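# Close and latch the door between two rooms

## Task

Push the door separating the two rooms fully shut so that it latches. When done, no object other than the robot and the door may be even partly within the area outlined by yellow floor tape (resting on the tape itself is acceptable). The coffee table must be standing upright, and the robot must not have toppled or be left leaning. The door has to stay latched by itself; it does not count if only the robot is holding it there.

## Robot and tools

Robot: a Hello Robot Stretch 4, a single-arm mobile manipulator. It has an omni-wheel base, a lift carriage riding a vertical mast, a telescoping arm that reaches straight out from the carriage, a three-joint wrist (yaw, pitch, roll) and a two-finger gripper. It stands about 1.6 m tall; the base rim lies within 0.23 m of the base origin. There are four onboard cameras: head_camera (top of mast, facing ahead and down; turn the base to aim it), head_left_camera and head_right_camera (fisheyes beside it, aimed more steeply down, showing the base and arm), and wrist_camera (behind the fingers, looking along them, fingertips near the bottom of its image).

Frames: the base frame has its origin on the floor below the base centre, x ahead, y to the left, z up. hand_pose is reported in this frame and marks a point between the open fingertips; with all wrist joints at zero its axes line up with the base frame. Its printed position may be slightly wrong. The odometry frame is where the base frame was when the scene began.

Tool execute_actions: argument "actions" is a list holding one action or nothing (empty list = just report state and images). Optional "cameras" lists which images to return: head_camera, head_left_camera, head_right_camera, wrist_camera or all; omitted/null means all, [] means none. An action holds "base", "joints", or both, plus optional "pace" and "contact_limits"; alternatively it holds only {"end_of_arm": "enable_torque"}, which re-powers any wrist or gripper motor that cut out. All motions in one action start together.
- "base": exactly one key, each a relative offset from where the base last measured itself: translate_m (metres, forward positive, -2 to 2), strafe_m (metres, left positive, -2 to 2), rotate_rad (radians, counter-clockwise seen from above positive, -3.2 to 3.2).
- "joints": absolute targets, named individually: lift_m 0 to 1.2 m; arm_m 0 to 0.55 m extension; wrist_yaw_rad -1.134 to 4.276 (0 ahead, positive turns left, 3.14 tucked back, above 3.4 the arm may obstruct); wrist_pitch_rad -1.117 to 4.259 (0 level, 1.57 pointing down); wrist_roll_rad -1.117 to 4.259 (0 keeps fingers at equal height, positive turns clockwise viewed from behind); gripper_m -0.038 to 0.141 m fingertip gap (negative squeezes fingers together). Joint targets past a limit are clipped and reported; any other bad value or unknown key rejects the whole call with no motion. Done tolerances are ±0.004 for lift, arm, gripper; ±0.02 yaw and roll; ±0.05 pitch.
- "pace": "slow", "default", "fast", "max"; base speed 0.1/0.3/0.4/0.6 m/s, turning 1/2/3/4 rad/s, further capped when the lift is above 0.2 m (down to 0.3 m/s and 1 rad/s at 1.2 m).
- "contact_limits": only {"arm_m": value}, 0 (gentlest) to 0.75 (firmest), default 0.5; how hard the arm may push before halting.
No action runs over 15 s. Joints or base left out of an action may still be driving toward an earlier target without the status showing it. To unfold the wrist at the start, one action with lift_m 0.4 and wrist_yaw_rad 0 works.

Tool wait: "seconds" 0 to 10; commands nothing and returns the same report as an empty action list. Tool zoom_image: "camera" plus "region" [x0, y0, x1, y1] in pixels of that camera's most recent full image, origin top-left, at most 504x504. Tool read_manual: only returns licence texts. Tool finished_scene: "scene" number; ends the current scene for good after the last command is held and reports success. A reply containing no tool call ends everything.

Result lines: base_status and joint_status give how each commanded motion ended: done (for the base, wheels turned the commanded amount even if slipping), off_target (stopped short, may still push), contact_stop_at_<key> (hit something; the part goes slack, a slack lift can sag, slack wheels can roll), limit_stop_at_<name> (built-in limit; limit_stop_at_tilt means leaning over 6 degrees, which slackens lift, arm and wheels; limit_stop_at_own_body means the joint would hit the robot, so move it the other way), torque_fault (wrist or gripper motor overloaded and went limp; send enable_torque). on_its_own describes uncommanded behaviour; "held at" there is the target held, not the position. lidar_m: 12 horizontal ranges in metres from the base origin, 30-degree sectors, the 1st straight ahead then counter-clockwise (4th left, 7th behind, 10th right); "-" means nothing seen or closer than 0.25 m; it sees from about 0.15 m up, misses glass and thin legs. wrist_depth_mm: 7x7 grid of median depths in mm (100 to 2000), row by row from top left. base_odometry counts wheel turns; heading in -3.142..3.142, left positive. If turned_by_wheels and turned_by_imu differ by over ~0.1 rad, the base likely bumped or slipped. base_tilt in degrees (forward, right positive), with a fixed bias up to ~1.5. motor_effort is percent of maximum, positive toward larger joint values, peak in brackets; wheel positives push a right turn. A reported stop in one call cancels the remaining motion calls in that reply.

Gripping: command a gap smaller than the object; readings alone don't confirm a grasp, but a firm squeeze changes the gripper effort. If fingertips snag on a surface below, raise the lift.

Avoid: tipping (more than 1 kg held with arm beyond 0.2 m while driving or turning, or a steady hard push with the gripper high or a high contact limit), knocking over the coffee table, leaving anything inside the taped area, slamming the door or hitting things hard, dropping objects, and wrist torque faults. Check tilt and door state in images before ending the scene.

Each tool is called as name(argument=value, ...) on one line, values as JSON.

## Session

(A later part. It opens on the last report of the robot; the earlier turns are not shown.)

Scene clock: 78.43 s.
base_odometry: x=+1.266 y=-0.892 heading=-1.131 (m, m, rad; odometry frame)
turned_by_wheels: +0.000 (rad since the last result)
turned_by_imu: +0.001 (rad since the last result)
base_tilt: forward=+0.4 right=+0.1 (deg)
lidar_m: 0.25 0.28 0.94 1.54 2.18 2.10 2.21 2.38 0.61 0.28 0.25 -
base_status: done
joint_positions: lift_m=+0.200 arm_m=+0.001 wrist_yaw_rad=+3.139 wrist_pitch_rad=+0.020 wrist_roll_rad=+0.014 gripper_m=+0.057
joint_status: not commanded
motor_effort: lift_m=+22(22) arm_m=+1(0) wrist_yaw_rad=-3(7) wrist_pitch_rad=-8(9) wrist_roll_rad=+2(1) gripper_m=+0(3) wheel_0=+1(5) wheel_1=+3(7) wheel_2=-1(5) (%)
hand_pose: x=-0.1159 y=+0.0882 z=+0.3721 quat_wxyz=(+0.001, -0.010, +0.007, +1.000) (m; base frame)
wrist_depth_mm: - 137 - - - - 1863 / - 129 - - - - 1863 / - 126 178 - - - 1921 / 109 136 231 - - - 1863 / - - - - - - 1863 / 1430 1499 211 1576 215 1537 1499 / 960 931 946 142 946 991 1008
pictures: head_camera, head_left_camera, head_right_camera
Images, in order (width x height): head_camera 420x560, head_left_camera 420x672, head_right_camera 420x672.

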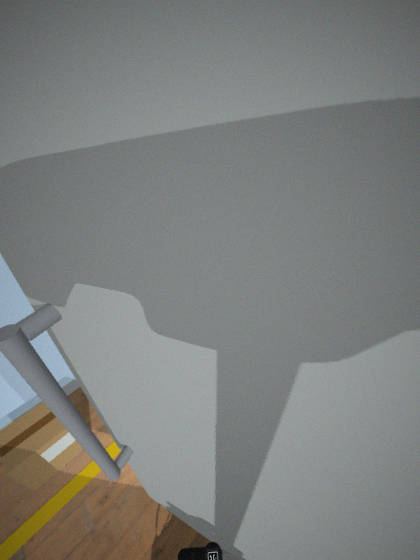

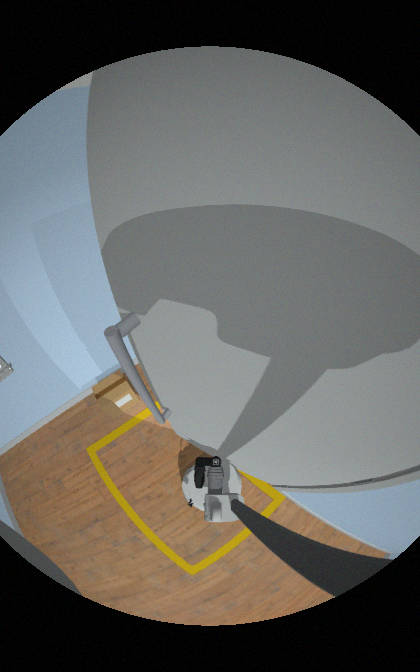

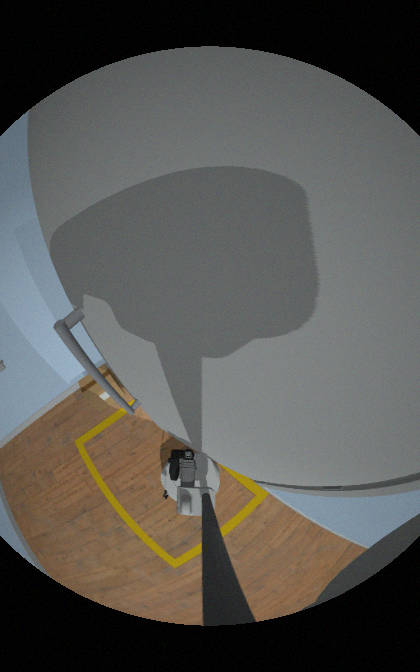

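execute_actions(actions=[{"base": {"translate_m": 0.13}, "pace": "slow"}], cameras=["head_camera", "head_left_camera", "head_right_camera"])

Scene clock: 82.40 s.
base_odometry: x=+1.321 y=-1.010 heading=-1.130 (m, m, rad; odometry frame)
turned_by_wheels: +0.000 (rad since the last result)
turned_by_imu: +0.001 (rad since the last result)
base_tilt: forward=+0.4 right=+0.2 (deg)
lidar_m: 0.25 0.33 0.85 1.44 2.26 2.20 2.37 2.48 0.46 0.25 - -
base_status: done
joint_positions: lift_m=+0.200 arm_m=+0.001 wrist_yaw_rad=+3.139 wrist_pitch_rad=+0.020 wrist_roll_rad=+0.014 gripper_m=+0.057
joint_status: not commanded
motor_effort: lift_m=+22(21) arm_m=+0(0) wrist_yaw_rad=-3(3) wrist_pitch_rad=-10(8) wrist_roll_rad=+1(2) gripper_m=-4(4) wheel_0=+1(7) wheel_1=+4(5) wheel_2=+0(11) (%)
hand_pose: x=-0.1159 y=+0.0882 z=+0.3721 quat_wxyz=(+0.001, -0.010, +0.007, +1.000) (m; base frame)
wrist_depth_mm: - 137 - - - - 1983 / - 129 - - - - 1983 / - 125 178 - - - 1983 / 109 137 230 - - - 1921 / - - - - - - 1983 / 1430 1499 211 1576 215 1537 1499 / 976 917 931 142 946 991 1025
pictures: head_camera, head_left_camera, head_right_camera
Images, in order (width x height): head_camera 420x560, head_left_camera 420x672, head_right_camera 420x672.

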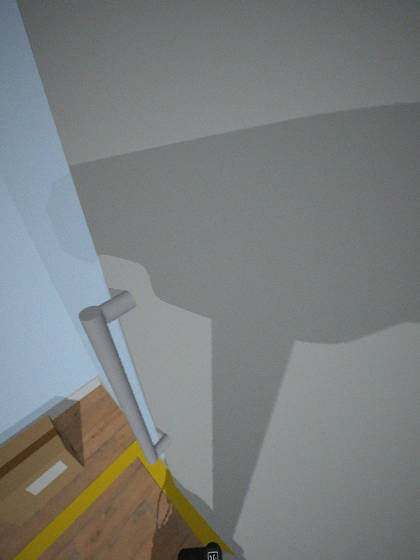

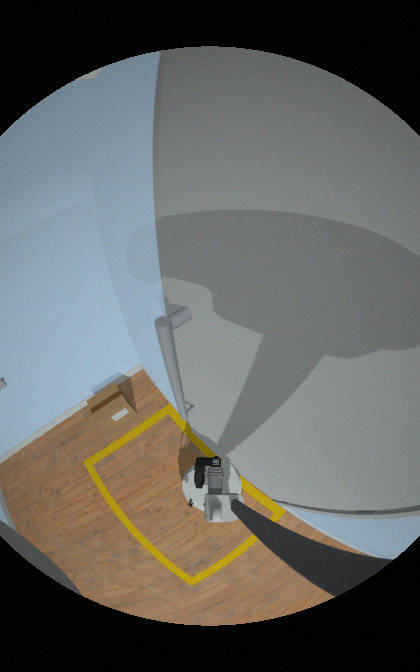

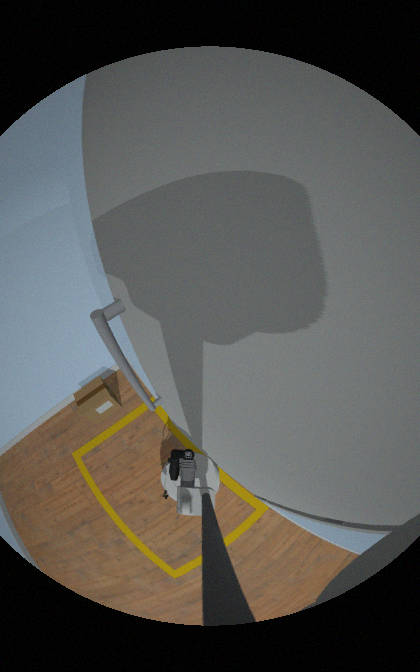

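execute_actions(actions=[{"base": {"translate_m": 0.04}, "pace": "slow"}], cameras=["head_camera", "head_left_camera", "head_right_camera"])

Scene clock: 84.37 s.
base_odometry: x=+1.338 y=-1.040 heading=-1.134 (m, m, rad; odometry frame)
turned_by_wheels: -0.004 (rad since the last result)
turned_by_imu: -0.014 (rad since the last result)
base_tilt: forward=+0.5 right=+0.0 (deg)
lidar_m: 0.25 0.33 0.81 1.42 2.30 2.27 2.36 2.49 0.43 0.25 - -
base_status: translate_m contact_stop (by the wheels' count: +0.035 of +0.040)
joint_positions: lift_m=+0.200 arm_m=+0.001 wrist_yaw_rad=+3.139 wrist_pitch_rad=+0.020 wrist_roll_rad=+0.014 gripper_m=+0.057
joint_status: not commanded
on_its_own: the wheels are slack since a contact_stop
motor_effort: lift_m=+22(22) arm_m=+0(0) wrist_yaw_rad=-3(3) wrist_pitch_rad=-10(9) wrist_roll_rad=+1(1) gripper_m=-3(7) wheel_0=+0(31) wheel_1=+0(10) wheel_2=+0(34) (%)
hand_pose: x=-0.1159 y=+0.0883 z=+0.3721 quat_wxyz=(+0.002, -0.010, +0.007, +1.000) (m; base frame)
wrist_depth_mm: - 138 - - - - 1983 / - 130 - - - - 1921 / - 125 178 - - - 1983 / 109 136 230 - - - 1921 / - - - - - - 1983 / 1430 1499 211 1618 214 1499 1499 / 976 931 946 142 946 1008 1008
pictures: head_camera, head_left_camera, head_right_camera
Images, in order (width x height): head_camera 420x560, head_left_camera 420x672, head_right_camera 420x672.

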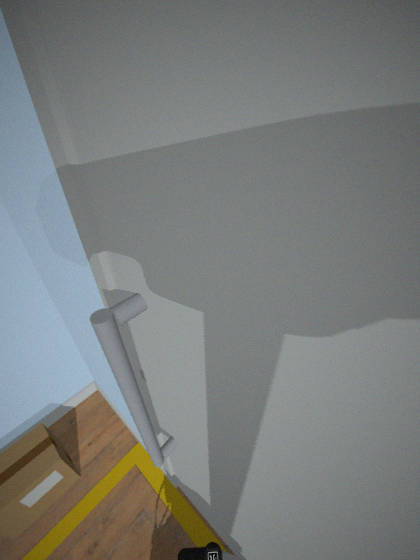

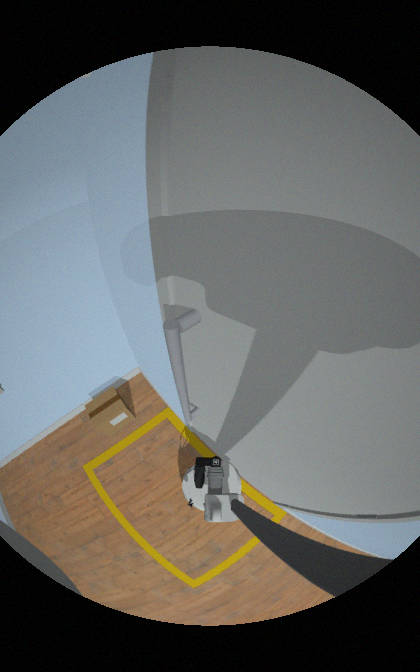

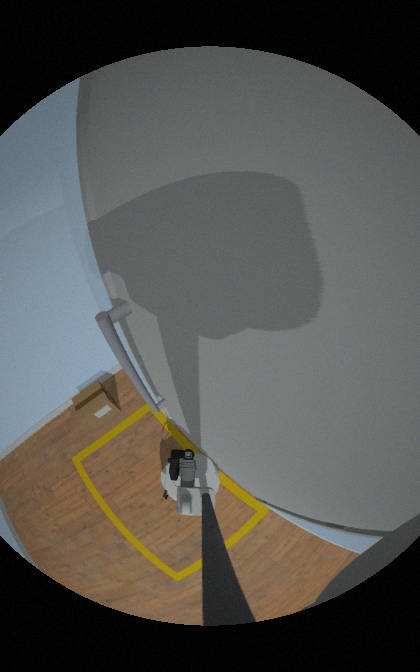

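zoom_image(camera="head_camera", region=[60, 230, 240, 500])

zoom_image(camera="head_camera", region=[0, 0, 160, 300])

Region (60, 230, 240, 500) of head_camera's 420x560 image, scaled by 1.867, with more detail than that image has.

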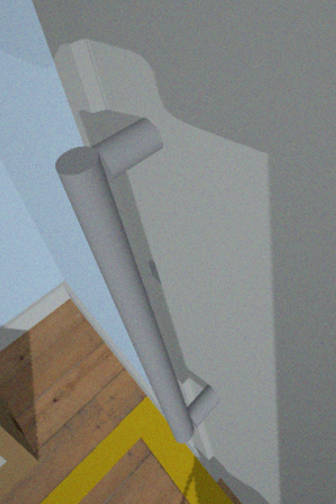

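Region (0, 0, 160, 300) of head_camera's 420x560 image, scaled by 1.680, with more detail than that image has; it fills the left 269 columns of this view, and the rest is white.

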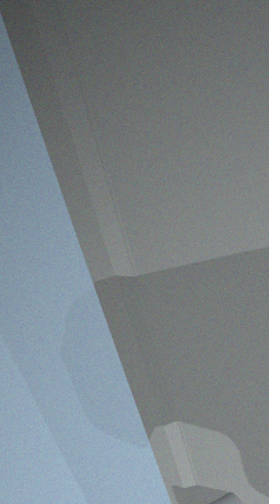

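execute_actions(actions=[{"base": {"translate_m": -0.1}}], cameras=["head_camera", "head_left_camera", "head_right_camera"])

Scene clock: 87.73 s.
base_odometry: x=+1.295 y=-0.950 heading=-1.134 (m, m, rad; odometry frame)
turned_by_wheels: +0.000 (rad since the last result)
turned_by_imu: +0.000 (rad since the last result)
base_tilt: forward=+0.4 right=+0.0 (deg)
lidar_m: 0.29 0.43 0.90 1.49 2.22 2.15 2.28 2.41 0.52 0.31 0.25 0.25
base_status: done
joint_positions: lift_m=+0.200 arm_m=+0.001 wrist_yaw_rad=+3.139 wrist_pitch_rad=+0.020 wrist_roll_rad=+0.014 gripper_m=+0.057
joint_status: not commanded
motor_effort: lift_m=+22(22) arm_m=+0(0) wrist_yaw_rad=-2(3) wrist_pitch_rad=-8(7) wrist_roll_rad=+1(1) gripper_m=-1(3) wheel_0=+0(5) wheel_1=-1(6) wheel_2=-1(8) (%)
hand_pose: x=-0.1159 y=+0.0883 z=+0.3721 quat_wxyz=(+0.002, -0.010, +0.007, +1.000) (m; base frame)
wrist_depth_mm: - 137 - - - - 1921 / - 130 - - - - 1921 / - 125 178 - - - 1921 / 109 137 231 - - - 1983 / - - - - - - 1983 / 1430 1499 211 1576 216 1576 1499 / 976 917 946 142 946 991 1025
pictures: head_camera, head_left_camera, head_right_camera
Images, in order (width x height): head_camera 420x560, head_left_camera 420x672, head_right_camera 420x672.

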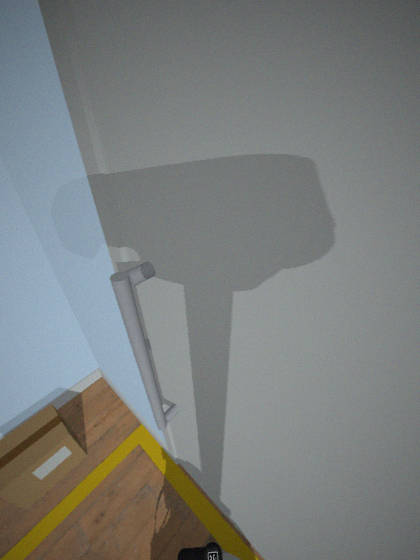

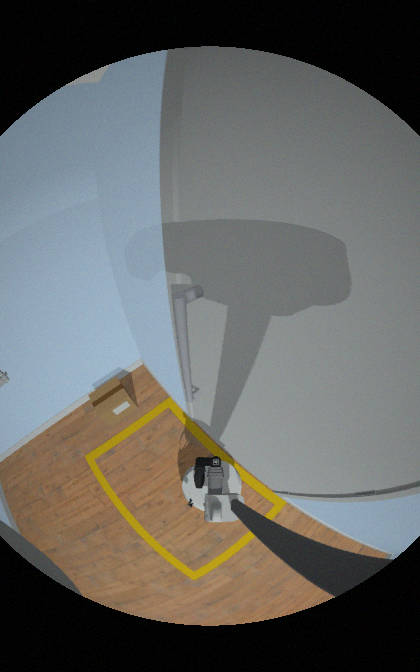

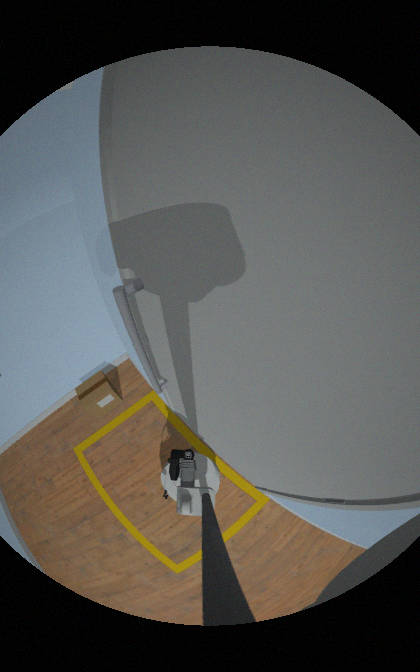

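zoom_image(camera="head_camera", region=[110, 390, 280, 560])

zoom_image(camera="head_camera", region=[40, 60, 160, 200])

zoom_image(camera="head_right_camera", region=[130, 370, 330, 540])

Region (110, 390, 280, 560) of head_camera's 420x560 image, scaled by 2.965, with more detail than that image has.

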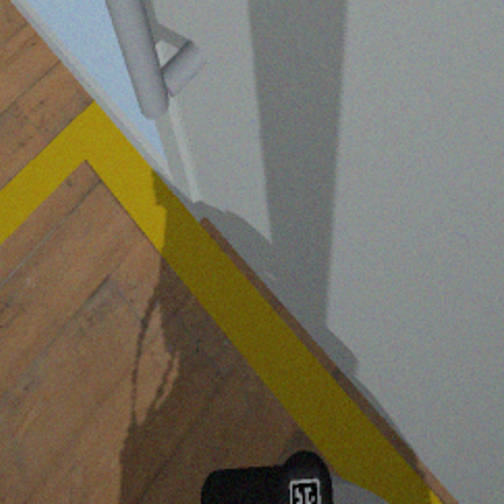

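Region (40, 60, 160, 200) of head_camera's 420x560 image, scaled by 3.600, with more detail than that image has; it fills the left 432 columns of this view, and the rest is white.

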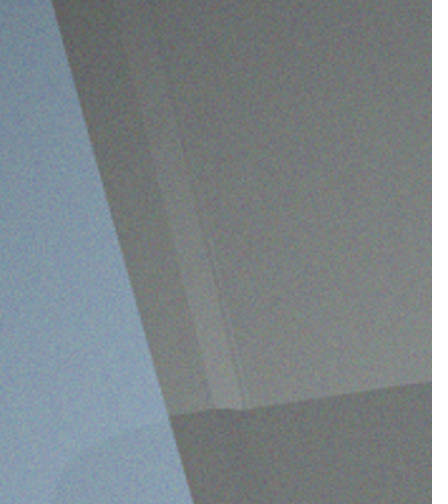

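Region (130, 370, 330, 540) of head_right_camera's 420x672 image, scaled by 2.520, with more detail than that image has; it fills the top 428 rows of this view, and the rest is white.

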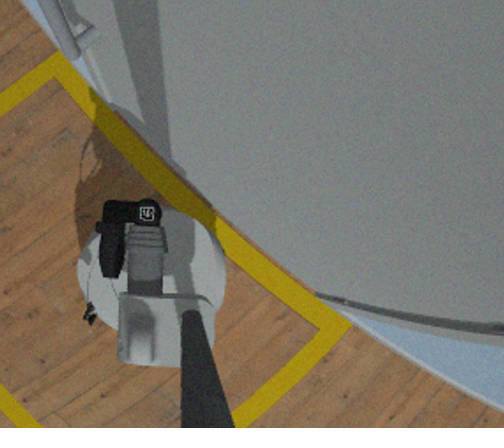

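zoom_image(camera="head_camera", region=[155, 430, 215, 500])

zoom_image(camera="head_camera", region=[205, 495, 275, 560])

zoom_image(camera="head_camera", region=[110, 300, 190, 390])

Region (155, 430, 215, 500) of head_camera's 420x560 image, scaled by 7.200, with more detail than that image has; it fills the left 432 columns of this view, and the rest is white.

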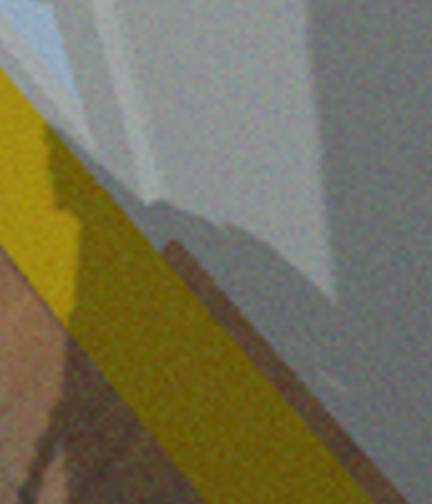

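Region (205, 495, 275, 560) of head_camera's 420x560 image, scaled by 7.200, with more detail than that image has; it fills the top 468 rows of this view, and the rest is white.

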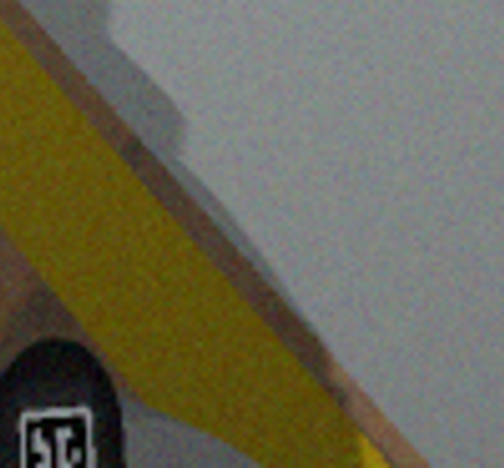

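Region (110, 300, 190, 390) of head_camera's 420x560 image, scaled by 5.600, with more detail than that image has.

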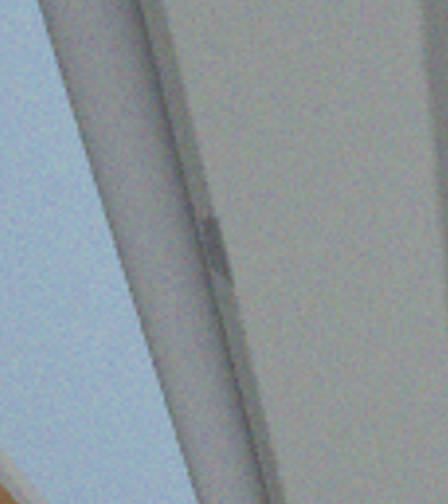

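execute_actions(actions=[{"base": {"rotate_rad": 0.79}, "pace": "fast"}], cameras=[])

execute_actions(actions=[{"base": {"translate_m": 0.26}, "pace": "fast"}], cameras=["head_camera", "head_left_camera", "head_right_camera"])

Scene clock: 93.53 s.
base_odometry: x=+1.295 y=-0.950 heading=-0.344 (m, m, rad; odometry frame)
turned_by_wheels: +0.790 (rad since the last result)
turned_by_imu: +0.782 (rad since the last result)
base_tilt: forward=+0.5 right=+0.0 (deg)
lidar_m: 0.89 0.93 1.83 2.21 2.14 2.53 1.10 0.37 0.26 0.25 0.26 0.37
base_status: done
joint_positions: lift_m=+0.200 arm_m=+0.001 wrist_yaw_rad=+3.139 wrist_pitch_rad=+0.020 wrist_roll_rad=+0.014 gripper_m=+0.057
joint_status: not commanded
motor_effort: lift_m=+22(22) arm_m=+0(0) wrist_yaw_rad=-3(2) wrist_pitch_rad=-6(9) wrist_roll_rad=+1(2) gripper_m=-4(4) wheel_0=-1(9) wheel_1=+0(6) wheel_2=+0(8) (%)
hand_pose: x=-0.1159 y=+0.0883 z=+0.3721 quat_wxyz=(+0.002, -0.010, +0.007, +1.000) (m; base frame)
wrist_depth_mm: - 137 1921 - - - - / - 130 1921 - - - - / - 126 178 - - - - / 109 137 231 - - - - / 370 809 1921 - - - - / 539 854 211 1576 214 1618 1537 / 549 715 931 142 931 1008 1025
pictures: none
No camera images: the call's "cameras" was empty. Leave "cameras" out to get every camera's image.

Scene clock: 95.50 s.
base_odometry: x=+1.540 y=-1.037 heading=-0.344 (m, m, rad; odometry frame)
turned_by_wheels: +0.000 (rad since the last result)
turned_by_imu: +0.000 (rad since the last result)
base_tilt: forward=+0.5 right=+0.0 (deg)
lidar_m: 0.64 0.66 1.43 2.21 2.28 2.75 1.10 0.39 0.25 0.25 0.25 0.36
base_status: done
joint_positions: lift_m=+0.200 arm_m=+0.001 wrist_yaw_rad=+3.139 wrist_pitch_rad=+0.020 wrist_roll_rad=+0.014 gripper_m=+0.057
joint_status: not commanded
motor_effort: lift_m=+22(22) arm_m=+0(0) wrist_yaw_rad=-3(2) wrist_pitch_rad=-8(7) wrist_roll_rad=+1(1) gripper_m=-2(5) wheel_0=-1(6) wheel_1=+0(6) wheel_2=+0(12) (%)
hand_pose: x=-0.1159 y=+0.0883 z=+0.3721 quat_wxyz=(+0.002, -0.010, +0.007, +1.000) (m; base frame)
wrist_depth_mm: - 137 1863 - - - - / - 129 1921 - - - - / - 125 177 - - - - / 109 137 230 - - - - / 370 788 1863 - - - - / 564 831 211 1537 215 1537 1499 / 559 715 931 142 931 1008 1008
pictures: head_camera, head_left_camera, head_right_camera
Images, in order (width x height): head_camera 420x560, head_left_camera 420x672, head_right_camera 420x672.

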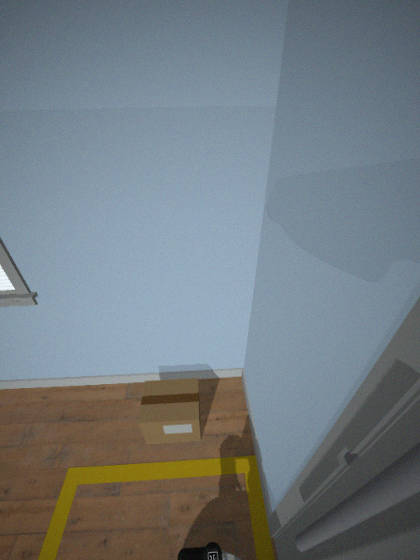

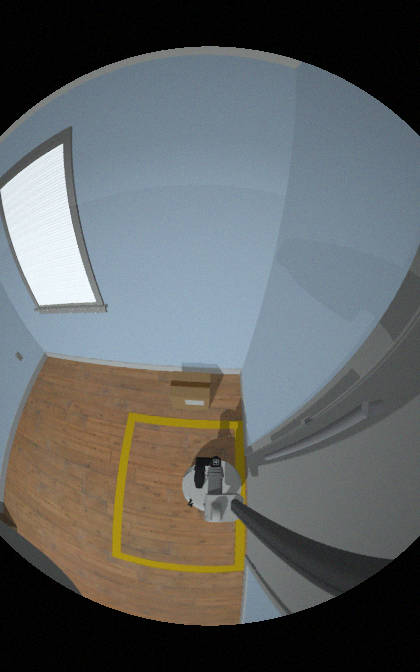

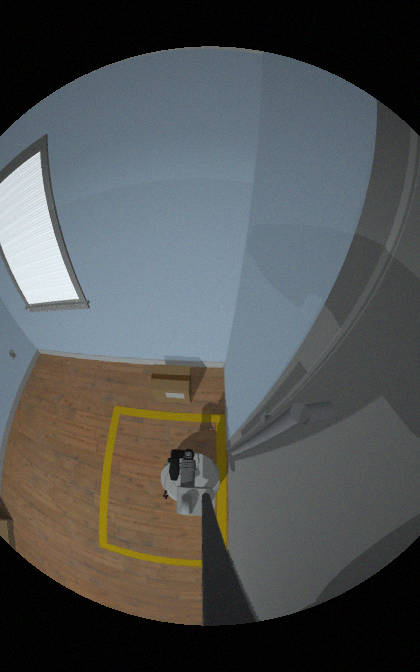

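zoom_image(camera="head_camera", region=[300, 380, 420, 520])

Region (300, 380, 420, 520) of head_camera's 420x560 image, scaled by 3.600, with more detail than that image has; it fills the left 432 columns of this view, and the rest is white.

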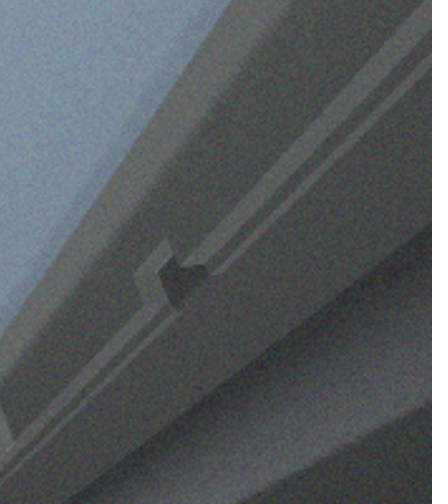

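execute_actions(actions=[{"base": {"strafe_m": -0.07}, "pace": "slow"}], cameras=["head_camera", "head_right_camera"])

Scene clock: 98.13 s.
base_odometry: x=+1.517 y=-1.103 heading=-0.344 (m, m, rad; odometry frame)
turned_by_wheels: +0.000 (rad since the last result)
turned_by_imu: +0.000 (rad since the last result)
base_tilt: forward=+0.4 right=-0.2 (deg)
lidar_m: 0.64 0.65 1.43 2.28 2.34 2.78 0.79 0.28 0.25 - 0.25 0.28
base_status: done
joint_positions: lift_m=+0.200 arm_m=+0.001 wrist_yaw_rad=+3.139 wrist_pitch_rad=+0.020 wrist_roll_rad=+0.014 gripper_m=+0.057
joint_status: not commanded
motor_effort: lift_m=+22(22) arm_m=+0(0) wrist_yaw_rad=-3(2) wrist_pitch_rad=-8(8) wrist_roll_rad=+1(2) gripper_m=-4(5) wheel_0=+4(6) wheel_1=-3(3) wheel_2=-1(1) (%)
hand_pose: x=-0.1159 y=+0.0883 z=+0.3721 quat_wxyz=(+0.002, -0.010, +0.007, +1.000) (m; base frame)
wrist_depth_mm: - 137 1537 - - - - / - 130 1499 - - - - / - 125 178 - - - - / 109 137 230 - - - - / 320 654 1537 - - - - / 452 691 211 1576 215 1499 1537 / 462 574 931 142 946 1008 1008
pictures: head_camera, head_right_camera
Images, in order (width x height): head_camera 420x560, head_right_camera 420x672.

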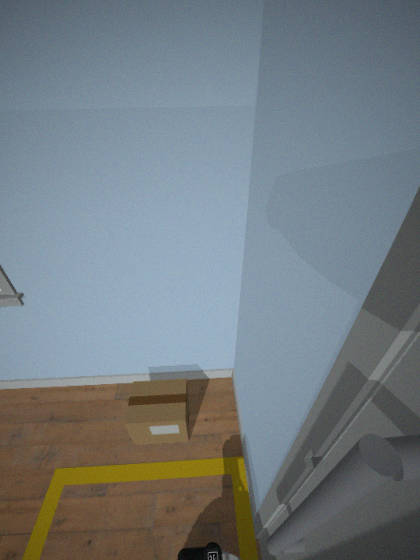

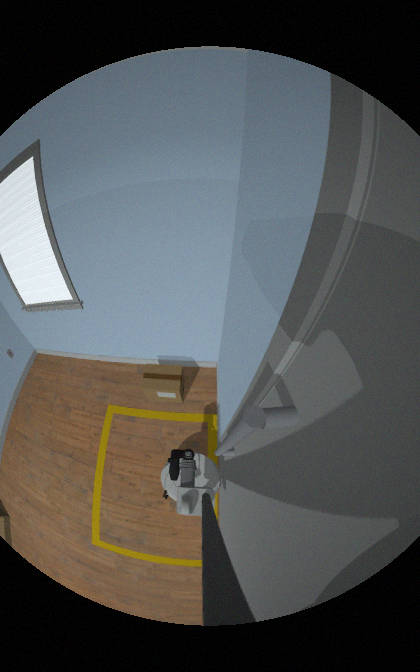

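zoom_image(camera="head_camera", region=[280, 330, 420, 490])

execute_actions(actions=[{"base": {"strafe_m": -0.015}, "pace": "slow"}], cameras=["head_camera", "head_right_camera"])

zoom_image(camera="head_camera", region=[280, 330, 420, 490])

Region (280, 330, 420, 490) of head_camera's 420x560 image, scaled by 3.150, with more detail than that image has; it fills the left 441 columns of this view, and the rest is white.

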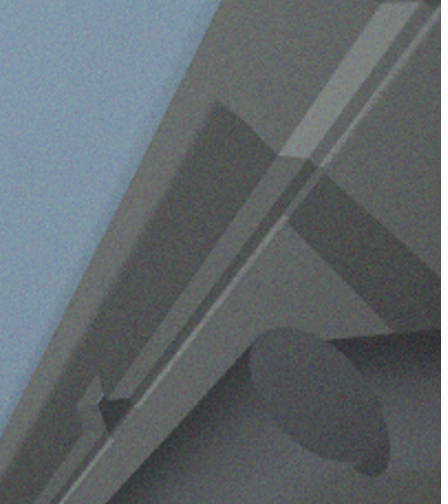

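Scene clock: 99.70 s.
base_odometry: x=+1.513 y=-1.113 heading=-0.342 (m, m, rad; odometry frame)
turned_by_wheels: +0.002 (rad since the last result)
turned_by_imu: +0.006 (rad since the last result)
base_tilt: forward=+0.4 right=+0.0 (deg)
lidar_m: 0.64 0.65 1.47 2.30 2.33 2.79 0.71 0.26 0.25 - 0.25 0.26
base_status: strafe_m contact_stop (by the wheels' count: -0.010 of -0.015)
joint_positions: lift_m=+0.200 arm_m=+0.001 wrist_yaw_rad=+3.139 wrist_pitch_rad=+0.020 wrist_roll_rad=+0.014 gripper_m=+0.057
joint_status: not commanded
on_its_own: the wheels are slack since a contact_stop
motor_effort: lift_m=+22(22) arm_m=+0(0) wrist_yaw_rad=-2(3) wrist_pitch_rad=-7(9) wrist_roll_rad=+2(1) gripper_m=-4(2) wheel_0=+1(35) wheel_1=+0(35) wheel_2=+0(0) (%)
hand_pose: x=-0.1159 y=+0.0883 z=+0.3721 quat_wxyz=(+0.002, -0.010, +0.007, +1.000) (m; base frame)
wrist_depth_mm: - 137 1430 - - - - / - 130 1430 - - - - / - 125 178 - - - - / 109 137 232 - - - - / 314 621 1430 - - - - / 436 668 212 1576 215 1537 1499 / 442 559 917 142 960 991 991
pictures: head_camera, head_right_camera
Images, in order (width x height): head_camera 420x560, head_right_camera 420x672.

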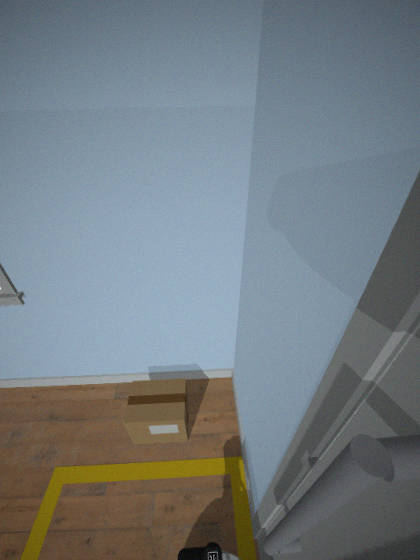

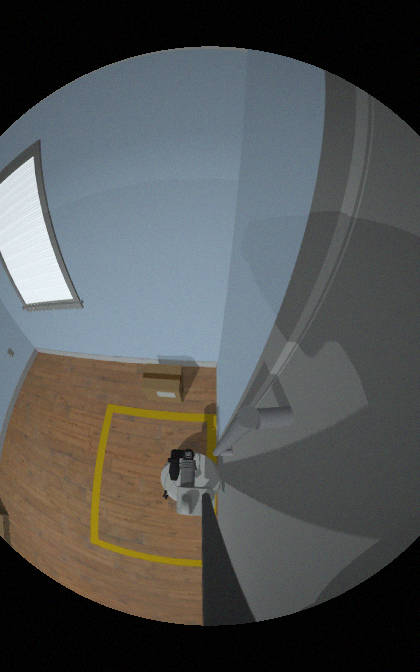

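Region (280, 330, 420, 490) of head_camera's 420x560 image, scaled by 3.150, with more detail than that image has; it fills the left 441 columns of this view, and the rest is white.

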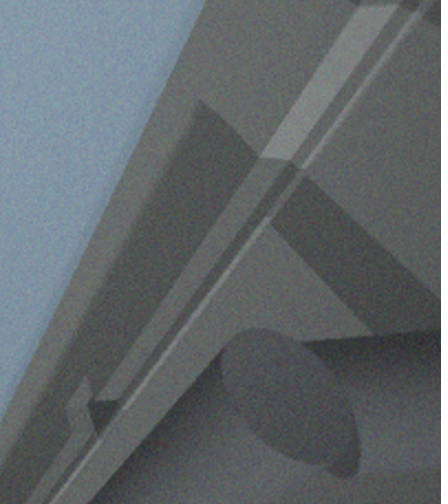

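execute_actions(actions=[{"base": {"strafe_m": 0.08}, "pace": "fast"}], cameras=["head_camera", "head_left_camera", "head_right_camera"])

Scene clock: 101.13 s.
base_odometry: x=+1.540 y=-1.037 heading=-0.342 (m, m, rad; odometry frame)
turned_by_wheels: +0.000 (rad since the last result)
turned_by_imu: +0.000 (rad since the last result)
base_tilt: forward=+0.5 right=+0.0 (deg)
lidar_m: 0.63 0.67 1.48 2.21 2.27 2.76 1.07 0.40 0.27 0.25 0.25 0.36
base_status: done
joint_positions: lift_m=+0.200 arm_m=+0.001 wrist_yaw_rad=+3.139 wrist_pitch_rad=+0.020 wrist_roll_rad=+0.014 gripper_m=+0.057
joint_status: not commanded
motor_effort: lift_m=+22(22) arm_m=+0(0) wrist_yaw_rad=-3(3) wrist_pitch_rad=-7(8) wrist_roll_rad=+2(2) gripper_m=-4(3) wheel_0=+0(10) wheel_1=-1(9) wheel_2=+0(1) (%)
hand_pose: x=-0.1159 y=+0.0883 z=+0.3721 quat_wxyz=(+0.002, -0.010, +0.007, +1.000) (m; base frame)
wrist_depth_mm: - 138 1863 - - - - / - 130 1808 - - - - / - 125 177 - - - - / 109 137 230 - - - - / 368 788 1863 - - - - / 559 820 211 1537 214 1537 1537 / 559 699 931 142 946 1008 1008
pictures: head_camera, head_left_camera, head_right_camera
Images, in order (width x height): head_camera 420x560, head_left_camera 420x672, head_right_camera 420x672.

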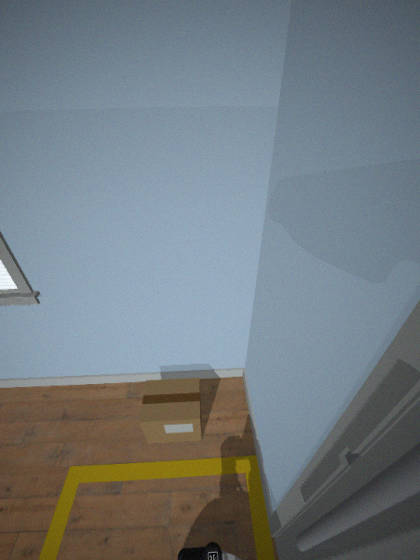

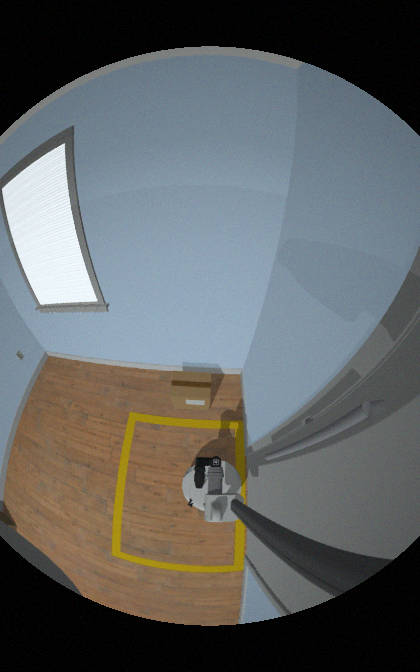

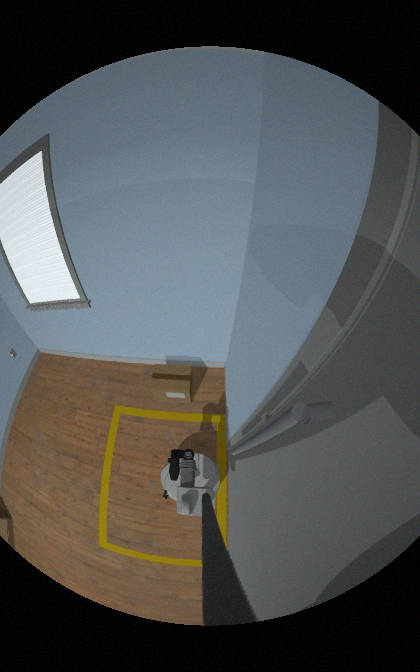

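The door is shut against its stop, and the taped area is clear because the box is now outside it. I'm ending scene 1.

finished_scene(scene=1)

The scene is finished: the task was done.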